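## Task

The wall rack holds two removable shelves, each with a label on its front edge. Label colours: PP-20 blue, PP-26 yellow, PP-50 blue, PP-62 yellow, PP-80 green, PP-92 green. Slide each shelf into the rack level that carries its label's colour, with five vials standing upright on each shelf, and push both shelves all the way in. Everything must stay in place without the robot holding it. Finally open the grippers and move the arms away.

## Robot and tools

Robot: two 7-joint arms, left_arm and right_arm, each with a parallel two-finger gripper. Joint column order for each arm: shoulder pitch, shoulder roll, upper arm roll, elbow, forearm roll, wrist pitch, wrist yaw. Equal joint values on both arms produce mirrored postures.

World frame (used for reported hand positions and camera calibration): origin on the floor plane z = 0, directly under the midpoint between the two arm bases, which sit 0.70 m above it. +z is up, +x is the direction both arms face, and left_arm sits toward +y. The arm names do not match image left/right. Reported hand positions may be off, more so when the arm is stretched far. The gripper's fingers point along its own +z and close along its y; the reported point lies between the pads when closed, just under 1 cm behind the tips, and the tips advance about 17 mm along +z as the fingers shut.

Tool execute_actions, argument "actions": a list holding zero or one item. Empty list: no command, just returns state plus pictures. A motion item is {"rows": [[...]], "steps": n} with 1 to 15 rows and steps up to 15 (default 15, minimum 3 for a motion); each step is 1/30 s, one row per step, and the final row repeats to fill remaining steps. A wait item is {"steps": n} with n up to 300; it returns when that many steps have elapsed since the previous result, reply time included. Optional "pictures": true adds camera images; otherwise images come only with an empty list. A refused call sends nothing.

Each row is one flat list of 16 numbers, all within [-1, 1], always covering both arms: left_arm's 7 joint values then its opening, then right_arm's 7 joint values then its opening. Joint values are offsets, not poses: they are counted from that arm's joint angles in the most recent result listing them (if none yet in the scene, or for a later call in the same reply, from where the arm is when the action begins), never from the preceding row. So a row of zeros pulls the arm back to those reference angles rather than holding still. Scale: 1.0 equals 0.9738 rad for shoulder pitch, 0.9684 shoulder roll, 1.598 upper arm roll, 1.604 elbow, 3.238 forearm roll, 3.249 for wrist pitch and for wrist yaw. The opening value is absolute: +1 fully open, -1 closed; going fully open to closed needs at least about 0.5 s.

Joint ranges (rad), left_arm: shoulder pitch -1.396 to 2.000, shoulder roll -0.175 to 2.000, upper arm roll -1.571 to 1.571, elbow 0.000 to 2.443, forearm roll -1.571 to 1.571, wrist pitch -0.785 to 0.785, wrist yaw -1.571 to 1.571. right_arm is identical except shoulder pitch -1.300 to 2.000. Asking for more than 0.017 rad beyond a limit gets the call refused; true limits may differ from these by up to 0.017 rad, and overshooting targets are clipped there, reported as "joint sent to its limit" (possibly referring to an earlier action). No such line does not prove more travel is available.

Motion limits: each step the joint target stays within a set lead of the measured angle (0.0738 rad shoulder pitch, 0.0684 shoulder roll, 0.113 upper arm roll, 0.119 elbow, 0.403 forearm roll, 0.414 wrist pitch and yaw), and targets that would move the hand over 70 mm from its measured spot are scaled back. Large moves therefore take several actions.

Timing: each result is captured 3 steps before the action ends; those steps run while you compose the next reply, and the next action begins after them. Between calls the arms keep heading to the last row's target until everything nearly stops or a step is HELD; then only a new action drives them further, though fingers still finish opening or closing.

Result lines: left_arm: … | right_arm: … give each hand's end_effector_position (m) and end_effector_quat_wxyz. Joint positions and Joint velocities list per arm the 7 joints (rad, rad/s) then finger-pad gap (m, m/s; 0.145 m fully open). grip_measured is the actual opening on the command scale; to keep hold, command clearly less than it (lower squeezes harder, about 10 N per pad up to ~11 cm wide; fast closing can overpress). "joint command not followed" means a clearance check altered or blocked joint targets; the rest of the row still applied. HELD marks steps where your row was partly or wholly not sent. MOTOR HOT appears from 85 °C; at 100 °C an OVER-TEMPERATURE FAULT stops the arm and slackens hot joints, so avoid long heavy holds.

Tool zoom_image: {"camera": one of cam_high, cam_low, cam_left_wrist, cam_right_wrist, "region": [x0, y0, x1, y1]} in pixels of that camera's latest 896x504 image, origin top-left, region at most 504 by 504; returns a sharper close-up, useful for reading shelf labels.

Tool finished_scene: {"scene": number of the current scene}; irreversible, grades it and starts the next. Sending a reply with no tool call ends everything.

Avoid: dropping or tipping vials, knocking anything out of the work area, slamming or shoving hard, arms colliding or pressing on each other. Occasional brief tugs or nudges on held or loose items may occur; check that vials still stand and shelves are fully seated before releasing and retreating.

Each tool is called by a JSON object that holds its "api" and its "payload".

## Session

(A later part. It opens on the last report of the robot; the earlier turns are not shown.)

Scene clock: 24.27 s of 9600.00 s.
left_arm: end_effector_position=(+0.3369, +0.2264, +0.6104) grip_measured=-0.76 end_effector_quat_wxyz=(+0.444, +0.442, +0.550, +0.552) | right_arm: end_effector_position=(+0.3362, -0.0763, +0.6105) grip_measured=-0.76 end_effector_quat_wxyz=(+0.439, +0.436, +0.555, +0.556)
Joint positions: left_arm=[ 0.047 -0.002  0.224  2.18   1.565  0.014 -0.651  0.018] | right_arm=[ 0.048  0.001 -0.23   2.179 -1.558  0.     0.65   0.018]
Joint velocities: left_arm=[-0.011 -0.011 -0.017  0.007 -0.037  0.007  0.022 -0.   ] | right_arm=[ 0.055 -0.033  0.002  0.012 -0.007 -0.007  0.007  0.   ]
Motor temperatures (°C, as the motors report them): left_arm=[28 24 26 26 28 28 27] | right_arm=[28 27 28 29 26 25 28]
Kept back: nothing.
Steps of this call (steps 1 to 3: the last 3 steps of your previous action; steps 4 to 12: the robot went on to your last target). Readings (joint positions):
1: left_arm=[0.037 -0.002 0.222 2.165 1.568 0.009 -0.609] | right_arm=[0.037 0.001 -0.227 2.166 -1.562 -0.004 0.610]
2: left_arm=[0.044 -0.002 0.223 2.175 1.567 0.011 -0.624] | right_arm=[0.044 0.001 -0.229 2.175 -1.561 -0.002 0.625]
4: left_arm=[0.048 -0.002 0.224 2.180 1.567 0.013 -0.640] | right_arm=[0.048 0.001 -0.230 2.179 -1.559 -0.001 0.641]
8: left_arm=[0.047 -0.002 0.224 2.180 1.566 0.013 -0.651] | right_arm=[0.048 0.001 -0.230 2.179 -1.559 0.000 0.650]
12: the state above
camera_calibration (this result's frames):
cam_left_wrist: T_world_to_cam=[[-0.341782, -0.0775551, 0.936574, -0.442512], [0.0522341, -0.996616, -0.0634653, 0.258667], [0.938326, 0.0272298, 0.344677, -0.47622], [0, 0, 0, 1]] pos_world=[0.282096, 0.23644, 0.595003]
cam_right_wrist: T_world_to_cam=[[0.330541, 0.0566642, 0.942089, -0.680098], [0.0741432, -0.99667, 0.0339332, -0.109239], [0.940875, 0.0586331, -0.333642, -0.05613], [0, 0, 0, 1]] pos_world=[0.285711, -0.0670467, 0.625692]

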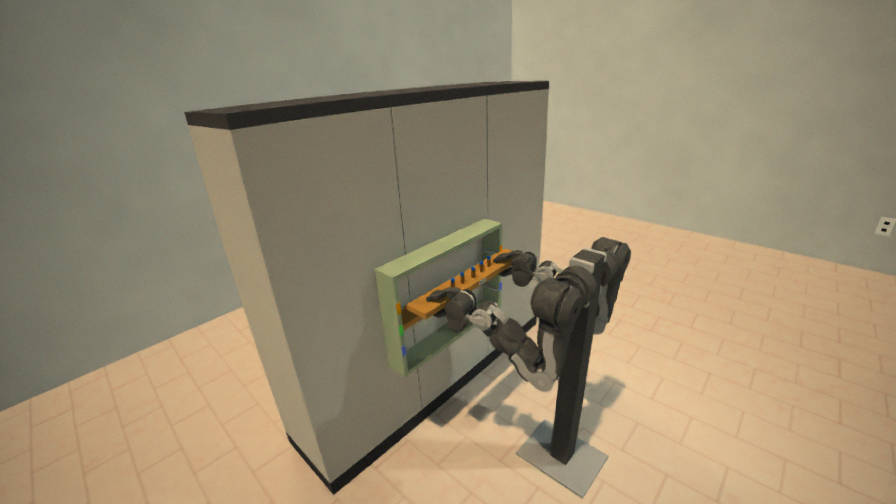

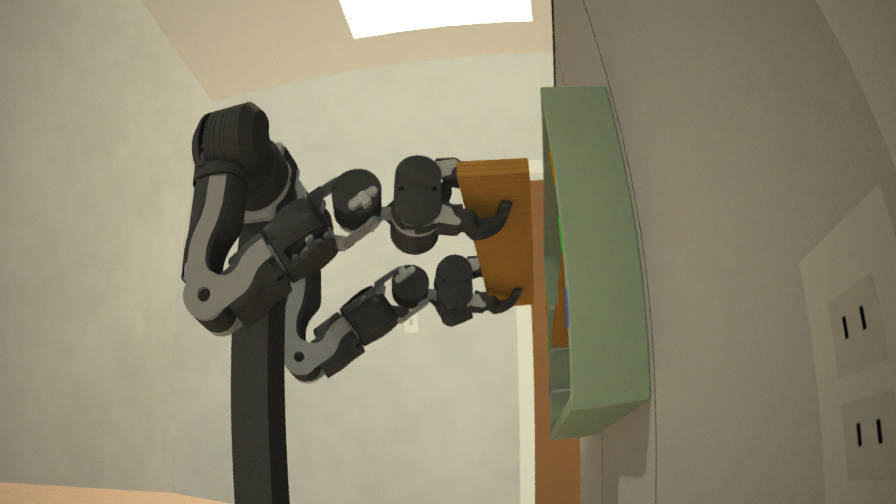

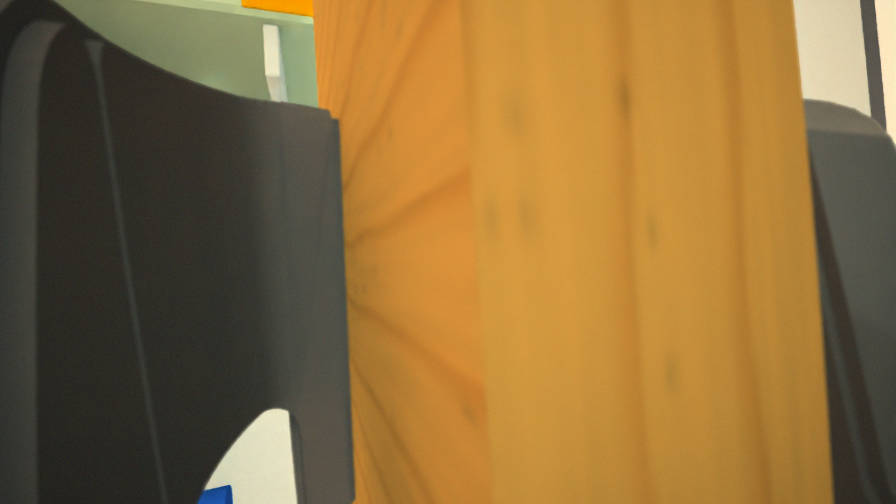

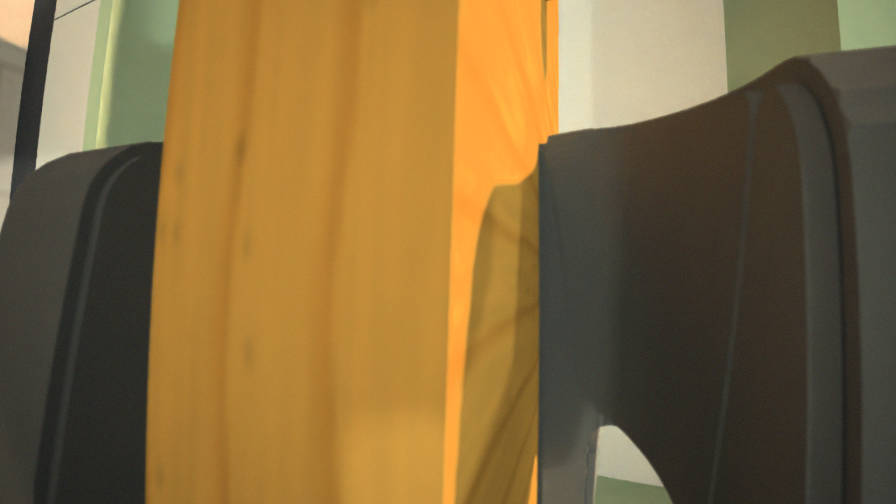

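{"api": "execute_actions", "payload": {"actions": [{"rows":[[0.007,0,0.001,-0.001,-0.001,-0.002,0.003,-1,0.007,0,0.003,-0.001,0,0.003,-0.003,-1],[0.017,0,-0.001,-0.007,-0.002,-0.002,0.004,-1,0.017,0,0.005,-0.007,0.001,0.003,-0.004,-1],[0.034,0,-0.003,-0.018,-0.003,-0.002,0.005,-1,0.034,0,0.007,-0.018,0.002,0.003,-0.005,-1],[0.056,0,-0.005,-0.033,-0.005,-0.002,0.006,-1,0.056,0,0.009,-0.033,0.004,0.003,-0.006,-1],[0.082,0,-0.007,-0.051,-0.007,-0.002,0.007,-1,0.082,0,0.011,-0.051,0.006,0.003,-0.007,-1],[0.11,0,-0.009,-0.071,-0.009,-0.002,0.009,-1,0.11,0,0.013,-0.071,0.008,0.003,-0.009,-1],[0.138,0,-0.011,-0.091,-0.011,-0.002,0.01,-1,0.138,0,0.015,-0.091,0.009,0.002,-0.01,-1],[0.164,0,-0.013,-0.11,-0.013,-0.002,0.012,-1,0.164,0,0.017,-0.11,0.011,0.002,-0.012,-1],[0.186,0,-0.014,-0.126,-0.014,-0.002,0.013,-1,0.185,0,0.018,-0.126,0.012,0.002,-0.013,-1],[0.203,0,-0.015,-0.139,-0.015,-0.002,0.014,-1,0.202,0,0.019,-0.139,0.013,0.002,-0.014,-1],[0.214,0,-0.016,-0.147,-0.016,-0.002,0.014,-1,0.213,0,0.02,-0.147,0.014,0.002,-0.014,-1],[0.218,0,-0.016,-0.151,-0.016,-0.002,0.014,-1,0.217,0,0.02,-0.15,0.014,0.002,-0.014,-1]]}]}}

{"api": "execute_actions", "payload": {"actions": [{"steps":6}]}}

Scene clock: 24.93 s of 9600.00 s.
left_arm: end_effector_position=(+0.3874, +0.2260, +0.6088) grip_measured=-0.76 end_effector_quat_wxyz=(+0.443, +0.446, +0.552, +0.548) | right_arm: end_effector_position=(+0.3866, -0.0778, +0.6097) grip_measured=-0.76 end_effector_quat_wxyz=(+0.440, +0.440, +0.556, +0.552)
Joint positions: left_arm=[ 0.256 -0.002  0.199  1.937  1.517  0.013 -0.624  0.018] | right_arm=[ 0.257  0.001 -0.201  1.938 -1.512  0.     0.622  0.018]
Joint velocities: left_arm=[ 0.011 -0.033  0.002 -0.09  -0.051  0.007 -0.095  0.   ] | right_arm=[ 0.011 -0.011  0.007 -0.066 -0.007 -0.066  0.007 -0.   ]
Motor temperatures (°C, as the motors report them): left_arm=[28 24 26 26 28 28 27] | right_arm=[28 27 28 29 26 25 28]
Steps of this call (steps 1 to 8: the robot went on to your last target; steps 9 to 20: the first 12 steps of this action). Readings (joint positions):
9: left_arm=[0.048 -0.002 0.224 2.179 1.565 0.014 -0.651] | right_arm=[0.049 0.001 -0.230 2.178 -1.558 0.000 0.650]
10: left_arm=[0.054 -0.002 0.223 2.173 1.564 0.014 -0.651] | right_arm=[0.055 0.001 -0.229 2.172 -1.556 0.000 0.650]
12: left_arm=[0.095 -0.002 0.217 2.131 1.556 0.014 -0.649] | right_arm=[0.096 0.001 -0.221 2.130 -1.548 0.000 0.648]
16: left_arm=[0.202 -0.002 0.204 2.005 1.531 0.013 -0.635] | right_arm=[0.204 0.001 -0.208 2.006 -1.526 0.000 0.633]
20: the state above

Scene clock: 25.13 s of 9600.00 s.
left_arm: end_effector_position=(+0.3875, +0.2262, +0.6088) grip_measured=-0.76 end_effector_quat_wxyz=(+0.442, +0.446, +0.552, +0.549) | right_arm: end_effector_position=(+0.3866, -0.0777, +0.6097) grip_measured=-0.76 end_effector_quat_wxyz=(+0.439, +0.440, +0.555, +0.552)
Joint positions: left_arm=[ 0.256 -0.002  0.199  1.936  1.516  0.013 -0.622  0.018] | right_arm=[ 0.257  0.001 -0.201  1.938 -1.511  0.     0.622  0.018]
Joint velocities: left_arm=[-0.077  0.077 -0.002 -0.002 -0.037  0.007 -0.037  0.   ] | right_arm=[-0.143  0.055 -0.022  0.002  0.081 -0.066 -0.051 -0.   ]
Motor temperatures (°C, as the motors report them): left_arm=[28 24 26 26 28 28 27] | right_arm=[28 27 28 29 26 25 28]
Kept back: nothing.
Steps of this call (steps 1 to 3: the last 3 steps of your previous action; steps 4 to 6: the robot went on to your last target). Readings (joint positions):
1: left_arm=[0.256 -0.002 0.199 1.936 1.516 0.013 -0.624] | right_arm=[0.257 0.001 -0.201 1.938 -1.512 0.000 0.622]
2: left_arm=[0.256 -0.002 0.199 1.936 1.516 0.013 -0.623] | right_arm=[0.257 0.001 -0.201 1.938 -1.511 0.000 0.622]
4: left_arm=[0.256 -0.002 0.199 1.936 1.516 0.013 -0.622] | right_arm=[0.257 0.001 -0.201 1.938 -1.511 0.000 0.622]
6: the state above

{"api": "execute_actions", "payload": {"actions": [{"rows":[[0.006,0,0,-0.002,-0.001,-0.002,0.007,-1,0.006,0,0.002,-0.002,0,0.002,-0.007,-1],[0.013,0,-0.001,-0.009,-0.002,-0.002,0.01,-1,0.013,0,0.003,-0.009,0.001,0.002,-0.01,-1],[0.026,0,-0.001,-0.021,-0.003,-0.003,0.013,-1,0.026,0,0.003,-0.021,0.002,0.001,-0.013,-1],[0.043,0,-0.002,-0.037,-0.004,-0.003,0.017,-1,0.043,0,0.004,-0.037,0.003,0.001,-0.017,-1],[0.064,0,-0.003,-0.057,-0.005,-0.004,0.021,-1,0.064,0,0.005,-0.057,0.004,0,-0.021,-1],[0.087,0,-0.004,-0.079,-0.006,-0.004,0.026,-1,0.087,0,0.006,-0.079,0.005,0,-0.026,-1],[0.11,0,-0.005,-0.102,-0.008,-0.005,0.03,-1,0.11,0,0.007,-0.102,0.007,-0.001,-0.03,-1],[0.131,0,-0.006,-0.124,-0.009,-0.005,0.034,-1,0.131,0,0.008,-0.124,0.008,-0.001,-0.034,-1],[0.15,0,-0.006,-0.143,-0.01,-0.006,0.037,-1,0.15,0,0.008,-0.143,0.009,-0.002,-0.037,-1],[0.164,0,-0.007,-0.158,-0.011,-0.006,0.04,-1,0.164,0,0.009,-0.158,0.01,-0.002,-0.04,-1],[0.175,0,-0.007,-0.169,-0.011,-0.006,0.041,-1,0.175,0,0.009,-0.169,0.01,-0.002,-0.041,-1],[0.182,0,-0.007,-0.177,-0.012,-0.006,0.042,-1,0.182,0,0.009,-0.177,0.011,-0.002,-0.042,-1],[0.187,0,-0.007,-0.182,-0.012,-0.006,0.043,-1,0.187,0,0.009,-0.182,0.011,-0.002,-0.043,-1],[0.191,0,-0.007,-0.186,-0.012,-0.006,0.043,-1,0.191,0,0.009,-0.186,0.011,-0.002,-0.043,-1],[0.195,0,-0.007,-0.19,-0.012,-0.006,0.043,-1,0.196,0,0.009,-0.191,0.011,-0.002,-0.043,-1]]}]}}

{"api": "execute_actions", "payload": {"actions": [{"steps":10}]}}

Scene clock: 25.83 s of 9600.00 s.
left_arm: end_effector_position=(+0.4363, +0.2269, +0.6021) grip_measured=-0.76 end_effector_quat_wxyz=(+0.444, +0.443, +0.552, +0.550) | right_arm: end_effector_position=(+0.4356, -0.0780, +0.6032) grip_measured=-0.76 end_effector_quat_wxyz=(+0.442, +0.440, +0.553, +0.553)
Joint positions: left_arm=[ 0.429 -0.002  0.189  1.654  1.481 -0.001 -0.505  0.018] | right_arm=[ 0.43   0.001 -0.19   1.657 -1.479 -0.008  0.506  0.018]
Joint velocities: left_arm=[ 0.143 -0.077 -0.012 -0.286 -0.022 -0.125  0.095 -0.   ] | right_arm=[ 0.099  0.033  0.007 -0.276  0.037  0.022 -0.051 -0.   ]
Motor temperatures (°C, as the motors report them): left_arm=[28 24 26 26 28 28 27] | right_arm=[28 27 28 29 26 25 28]
Steps of this call (steps 1 to 9: the robot went on to your last target; steps 10 to 21: the first 12 steps of this action). Readings (joint positions):
10: left_arm=[0.256 -0.002 0.199 1.935 1.515 0.013 -0.619] | right_arm=[0.257 0.001 -0.201 1.937 -1.510 0.000 0.620]
11: left_arm=[0.260 -0.002 0.198 1.926 1.514 0.013 -0.612] | right_arm=[0.260 0.001 -0.201 1.928 -1.509 0.000 0.614]
13: left_arm=[0.290 -0.002 0.198 1.880 1.508 0.011 -0.596] | right_arm=[0.290 0.001 -0.200 1.882 -1.504 0.000 0.597]
17: left_arm=[0.380 -0.002 0.191 1.741 1.492 0.004 -0.543] | right_arm=[0.381 0.001 -0.192 1.744 -1.489 -0.005 0.544]
21: the state above

Scene clock: 26.17 s of 9600.00 s.
left_arm: end_effector_position=(+0.4396, +0.2271, +0.6019) grip_measured=-0.76 end_effector_quat_wxyz=(+0.444, +0.442, +0.551, +0.551) | right_arm: end_effector_position=(+0.4395, -0.0780, +0.6033) grip_measured=-0.76 end_effector_quat_wxyz=(+0.443, +0.439, +0.553, +0.553)
Joint positions: left_arm=[ 0.442 -0.002  0.189  1.633  1.479 -0.002 -0.493  0.018] | right_arm=[ 0.445  0.001 -0.19   1.633 -1.477 -0.009  0.494  0.018]
Joint velocities: left_arm=[-0.055 -0.077  0.002 -0.012 -0.007  0.037 -0.037 -0.   ] | right_arm=[ 0.011  0.033  0.022 -0.007  0.022 -0.022 -0.037  0.   ]
Motor temperatures (°C, as the motors report them): left_arm=[28 24 26 26 28 28 27] | right_arm=[28 27 28 29 26 25 28]
Kept back: nothing.
Steps of this call (steps 1 to 3: the last 3 steps of your previous action; steps 4 to 10: the robot went on to your last target). Readings (joint positions):
1: left_arm=[0.434 -0.002 0.189 1.646 1.480 -0.001 -0.500] | right_arm=[0.435 0.001 -0.190 1.649 -1.478 -0.008 0.501]
2: left_arm=[0.437 -0.002 0.189 1.640 1.480 -0.002 -0.497] | right_arm=[0.437 0.001 -0.190 1.643 -1.478 -0.009 0.497]
4: left_arm=[0.442 -0.002 0.189 1.633 1.479 -0.002 -0.493] | right_arm=[0.445 0.001 -0.190 1.633 -1.477 -0.009 0.494]
8: left_arm=[0.442 -0.002 0.189 1.633 1.479 -0.002 -0.493] | right_arm=[0.445 0.001 -0.190 1.633 -1.477 -0.009 0.494]
10: the state above

No stop felt yet; nudge, then release and retreat.

{"api": "execute_actions", "payload": {"actions": [{"steps":15,"rows":[[0.005,0,0,-0.004,0,0,0.001,-1,0.005,0,0,-0.004,0,0,-0.001,-1],[0.008,0,0,-0.007,0,0,0.001,-1,0.008,0,0,-0.007,0,0,-0.001,-1],[0.011,0,0,-0.01,0,0,0.001,-1,0.011,0,0,-0.01,0,0,-0.001,-1],[0.011,0,0,-0.01,0,0,0.001,-1,0.011,0,0,-0.01,0,0,-0.001,-1],[0.011,0,0,-0.01,0,0,0.001,-1,0.011,0,0,-0.01,0,0,-0.001,-1],[0.011,0,0,-0.01,0,0,0.001,-0.9,0.011,0,0,-0.01,0,0,-0.001,-0.9],[0.011,0,0,-0.01,0,0,0.001,-0.82,0.011,0,0,-0.01,0,0,-0.001,-0.82],[0.011,0,0,-0.01,0,0,0.001,-0.77,0.011,0,0,-0.01,0,0,-0.001,-0.77],[0.011,0,0,-0.01,0,0,0.001,-0.74,0.011,0,0,-0.01,0,0,-0.001,-0.74],[0.011,0,0,-0.01,0,0,0.001,-0.7,0.011,0,0,-0.01,0,0,-0.001,-0.7],[0.011,0,0,-0.01,0,0,0.001,-0.62,0.011,0,0,-0.01,0,0,-0.001,-0.62],[0.011,0,0,-0.01,0,0,0.001,-0.55,0.011,0,0,-0.01,0,0,-0.001,-0.55]]}]}}

{"api": "execute_actions", "payload": {"actions": [{"rows":[[-0.02,0,0,0.02,0.001,0,-0.006,-0.55,-0.02,0,0,0.02,-0.001,0,0.006,-0.55],[-0.05,0,0.001,0.047,0.003,0,-0.012,-0.55,-0.05,0,-0.001,0.047,-0.003,0,0.012,-0.55],[-0.085,0,0.002,0.079,0.005,0,-0.017,-0.55,-0.085,0,-0.002,0.079,-0.005,0,0.017,-0.55],[-0.12,0,0.003,0.109,0.007,0,-0.021,-0.55,-0.12,0,-0.003,0.109,-0.007,0,0.021,-0.55],[-0.155,0,0.004,0.138,0.009,0,-0.025,-0.55,-0.155,0,-0.004,0.138,-0.009,0,0.025,-0.55],[-0.19,0,0.005,0.166,0.011,0,-0.028,-0.55,-0.19,0,-0.005,0.166,-0.011,0,0.028,-0.55],[-0.23,0,0.007,0.198,0.013,0,-0.031,-0.55,-0.23,0,-0.007,0.198,-0.013,0,0.031,-0.55],[-0.27,0,0.007,0.228,0.013,0,-0.033,-0.55,-0.27,0,-0.007,0.228,-0.013,0,0.033,-0.55],[-0.32,0,0.007,0.263,0.013,0,-0.033,-0.55,-0.32,0,-0.007,0.263,-0.013,0,0.033,-0.55],[-0.38,0,0.007,0.3,0.013,0,-0.03,-0.55,-0.38,0,-0.007,0.3,-0.013,0,0.03,-0.55],[-0.44,0,0.007,0.33,0.013,0,-0.02,-0.2,-0.44,0,-0.007,0.33,-0.013,0,0.02,-0.2],[-0.5,0,0.007,0.35,0.013,0,-0.01,0.3,-0.5,0,-0.007,0.35,-0.013,0,0.01,0.3],[-0.56,0,0.007,0.365,0.013,0,0,1,-0.56,0,-0.007,0.365,-0.013,0,0,1],[-0.62,0,0.007,0.38,0.013,0,0.01,1,-0.62,0,-0.007,0.38,-0.013,0,-0.01,1],[-0.68,0,0.007,0.39,0.013,0,0.01,1,-0.68,0,-0.007,0.39,-0.013,0,-0.01,1]]}]}}

{"api": "execute_actions", "payload": {"actions": [{"steps":14}], "pictures": true}}

{"api": "zoom_image", "payload": {"camera": "cam_high", "region": [370,210,550,380]}}

Scene clock: 26.93 s of 9600.00 s.
left_arm: end_effector_position=(+0.4419, +0.2270, +0.6010) grip_measured=-0.55 end_effector_quat_wxyz=(+0.444, +0.443, +0.552, +0.549) | right_arm: end_effector_position=(+0.4418, -0.0779, +0.6030) grip_measured=-0.55 end_effector_quat_wxyz=(+0.443, +0.439, +0.554, +0.552)
Joint positions: left_arm=[ 0.45  -0.002  0.189  1.619  1.478 -0.003 -0.492  0.034] | right_arm=[ 0.454  0.001 -0.19   1.62  -1.477 -0.011  0.493  0.034]
Joint velocities: left_arm=[ 0.011 -0.055  0.007  0.017  0.007 -0.066 -0.051  0.016] | right_arm=[ 0.077  0.011 -0.012 -0.012 -0.022 -0.051 -0.081  0.016]
Motor temperatures (°C, as the motors report them): left_arm=[28 24 26 26 28 28 27] | right_arm=[28 27 28 29 26 25 28]
Steps of this call (steps 1 to 11: the robot went on to your last target; steps 12 to 23: the first 12 steps of this action). Readings (joint positions):
12: left_arm=[0.442 -0.002 0.189 1.631 1.479 -0.002 -0.493] | right_arm=[0.445 0.001 -0.190 1.631 -1.477 -0.010 0.494]
13: left_arm=[0.443 -0.002 0.189 1.629 1.479 -0.002 -0.493] | right_arm=[0.447 0.001 -0.190 1.628 -1.477 -0.010 0.494]
15: left_arm=[0.446 -0.002 0.189 1.625 1.478 -0.003 -0.492] | right_arm=[0.449 0.001 -0.190 1.626 -1.477 -0.011 0.494]
19: left_arm=[0.447 -0.002 0.189 1.624 1.478 -0.003 -0.492] | right_arm=[0.450 0.001 -0.190 1.625 -1.477 -0.011 0.493]
23: the state above

Scene clock: 27.43 s of 9600.00 s.
left_arm: end_effector_position=(+0.3291, +0.2239, +0.5986) grip_measured=-0.26 end_effector_quat_wxyz=(+0.431, +0.448, +0.537, +0.570) | right_arm: end_effector_position=(+0.3290, -0.0814, +0.6009) grip_measured=-0.26 end_effector_quat_wxyz=(+0.430, +0.444, +0.538, +0.573)
Joint positions: left_arm=[-0.038 -0.002  0.199  2.182  1.518 -0.002 -0.554  0.056] | right_arm=[-0.033  0.    -0.2    2.184 -1.517 -0.01   0.555  0.056]
Joint velocities: left_arm=[-1.418 -0.055  0.012  0.779 -0.022 -0.007  0.462  0.329] | right_arm=[-1.593  0.033  0.007  0.745  0.022 -0.007 -0.418  0.329]
Motor temperatures (°C, as the motors report them): left_arm=[28 24 26 26 28 28 27] | right_arm=[28 27 28 29 26 25 28]
Steps of this call (steps 1 to 3: the last 3 steps of your previous action; steps 4 to 15: the first 12 steps of this action, its rows measured from where the robot was after step 3). Readings (joint positions):
3: left_arm=[0.450 -0.002 0.189 1.619 1.478 -0.003 -0.492] | right_arm=[0.454 0.001 -0.190 1.620 -1.477 -0.011 0.493]
4: left_arm=[0.439 -0.003 0.188 1.637 1.480 -0.003 -0.499] | right_arm=[0.444 0.001 -0.190 1.638 -1.479 -0.011 0.500]
5: left_arm=[0.409 -0.003 0.188 1.683 1.483 -0.002 -0.510] | right_arm=[0.415 0.001 -0.190 1.685 -1.482 -0.011 0.511]
7: left_arm=[0.332 -0.002 0.191 1.788 1.493 -0.002 -0.537] | right_arm=[0.339 0.001 -0.192 1.791 -1.492 -0.010 0.537]
11: left_arm=[0.188 -0.002 0.198 1.977 1.515 -0.002 -0.583] | right_arm=[0.194 0.000 -0.200 1.979 -1.514 -0.010 0.584]
15: the state above

Scene clock: 27.90 s of 9600.00 s.
left_arm: end_effector_position=(+0.3032, +0.2212, +0.5798) grip_measured=+1.00 end_effector_quat_wxyz=(+0.418, +0.464, +0.533, +0.571) | right_arm: end_effector_position=(+0.3032, -0.0842, +0.5821) grip_measured=+1.00 end_effector_quat_wxyz=(+0.418, +0.460, +0.533, +0.574)
Joint positions: left_arm=[-0.214 -0.003  0.2    2.245  1.519 -0.003 -0.464  0.145] | right_arm=[-0.209  0.001 -0.201  2.247 -1.518 -0.01   0.464  0.145]
Joint velocities: left_arm=[ 0.011 -0.011 -0.017  0.012 -0.022  0.037 -0.051  0.   ] | right_arm=[ 0.077  0.011 -0.007  0.007  0.007  0.007 -0.007  0.   ]
Motor temperatures (°C, as the motors report them): left_arm=[28 24 26 27 28 28 27] | right_arm=[28 27 28 29 26 25 28]
Kept back: nothing.
Steps of this call (steps 1 to 3: the last 3 steps of your previous action; steps 4 to 14: the robot went on to your last target). Readings (joint positions):
1: left_arm=[-0.094 -0.002 0.199 2.203 1.519 -0.002 -0.527] | right_arm=[-0.089 0.000 -0.200 2.204 -1.518 -0.010 0.528]
2: left_arm=[-0.152 -0.002 0.199 2.221 1.519 -0.003 -0.500] | right_arm=[-0.148 0.000 -0.200 2.223 -1.518 -0.010 0.500]
4: left_arm=[-0.237 -0.003 0.200 2.243 1.519 -0.003 -0.479] | right_arm=[-0.234 0.001 -0.201 2.246 -1.518 -0.010 0.480]
8: left_arm=[-0.210 -0.003 0.200 2.245 1.519 -0.003 -0.464] | right_arm=[-0.205 0.001 -0.201 2.247 -1.518 -0.010 0.464]
14: the state above
camera_calibration (this result's frames):
cam_left_wrist: T_world_to_cam=[[-0.322305, -0.155142, 0.933836, -0.412932], [0.0554769, -0.987879, -0.144973, 0.297661], [0.945009, 0.00508071, 0.327005, -0.420762], [0, 0, 0, 1]] pos_world=[0.24802, 0.232128, 0.566355]
cam_right_wrist: T_world_to_cam=[[0.344723, -0.0235384, 0.938409, -0.650881], [0.067294, -0.996494, -0.0497157, -0.0629195], [0.936289, 0.0802875, -0.341931, -0.0261544], [0, 0, 0, 1]] pos_world=[0.253096, -0.0759198, 0.598721]

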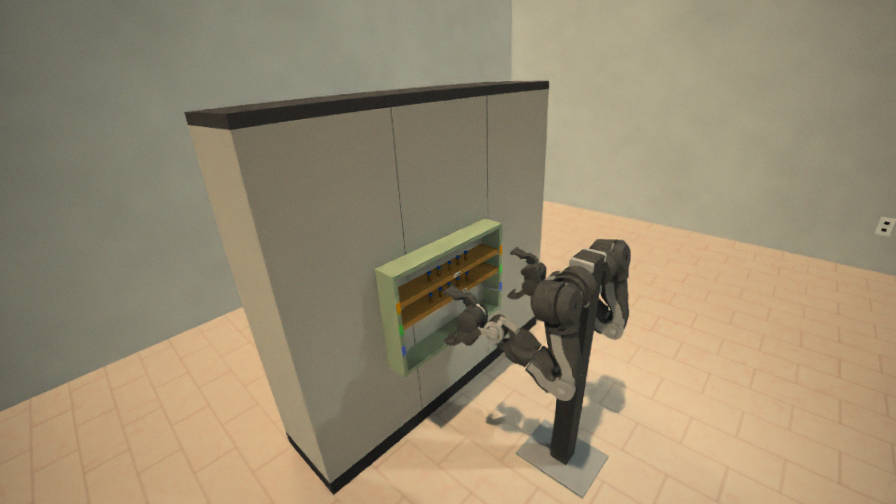

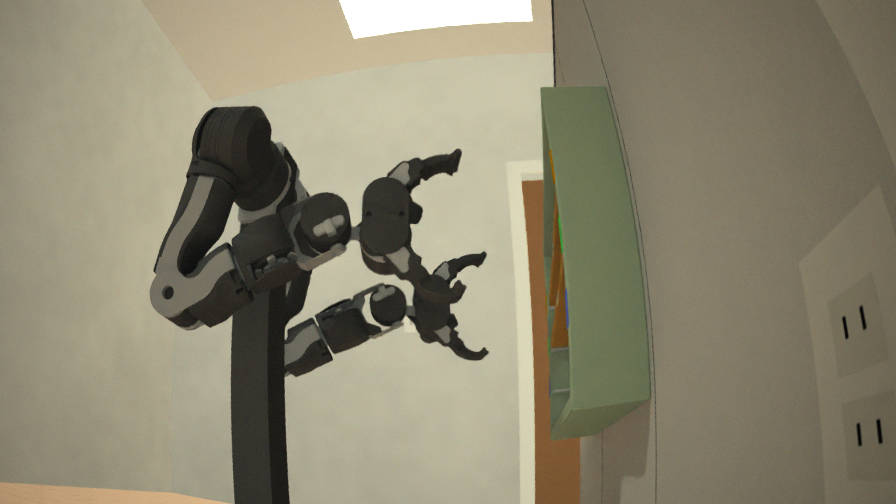

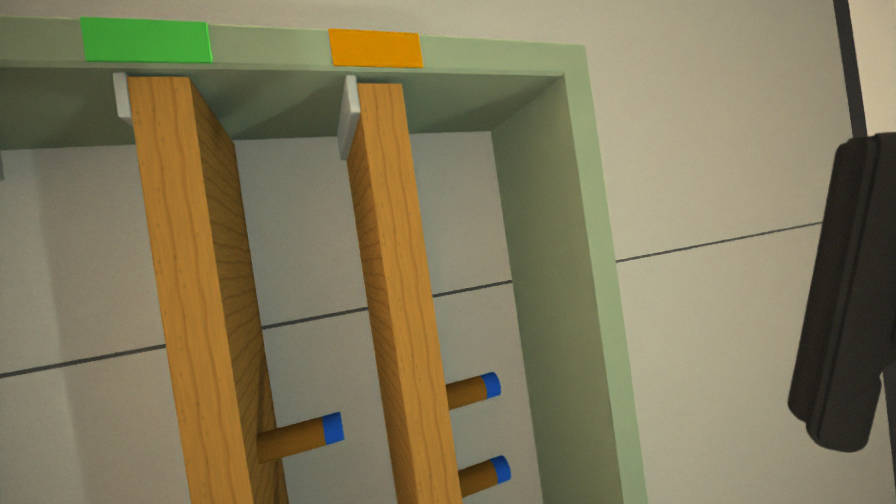

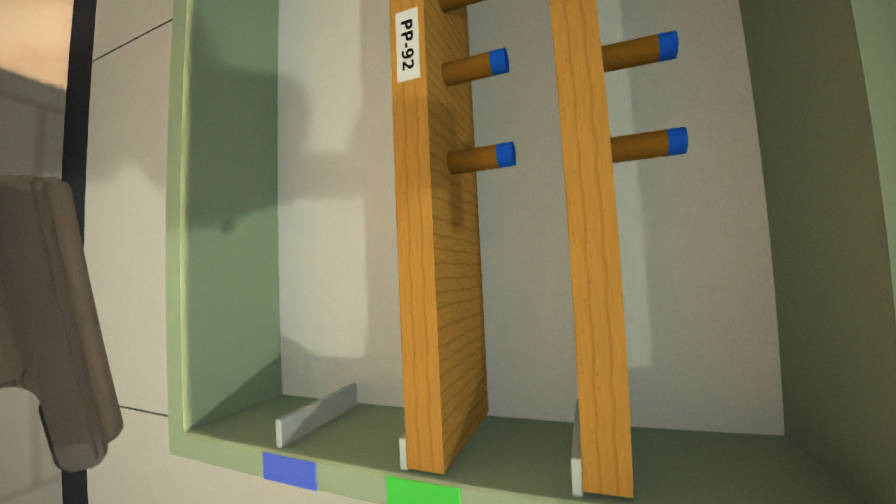

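Region (370, 210, 550, 380) of cam_high's 896x504 image, scaled by 2.800, with more detail than that image has.

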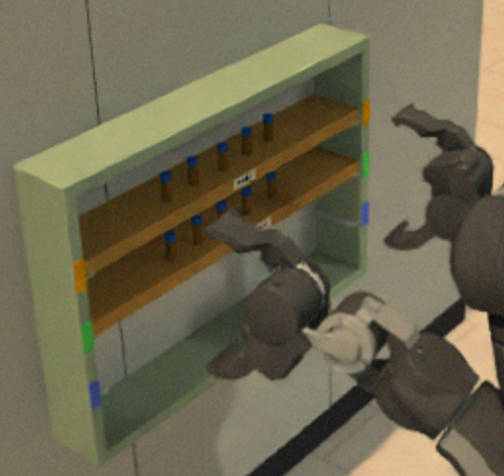

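{"api": "finished_scene", "payload": {"scene": 2}}

The scene is finished: the task was done.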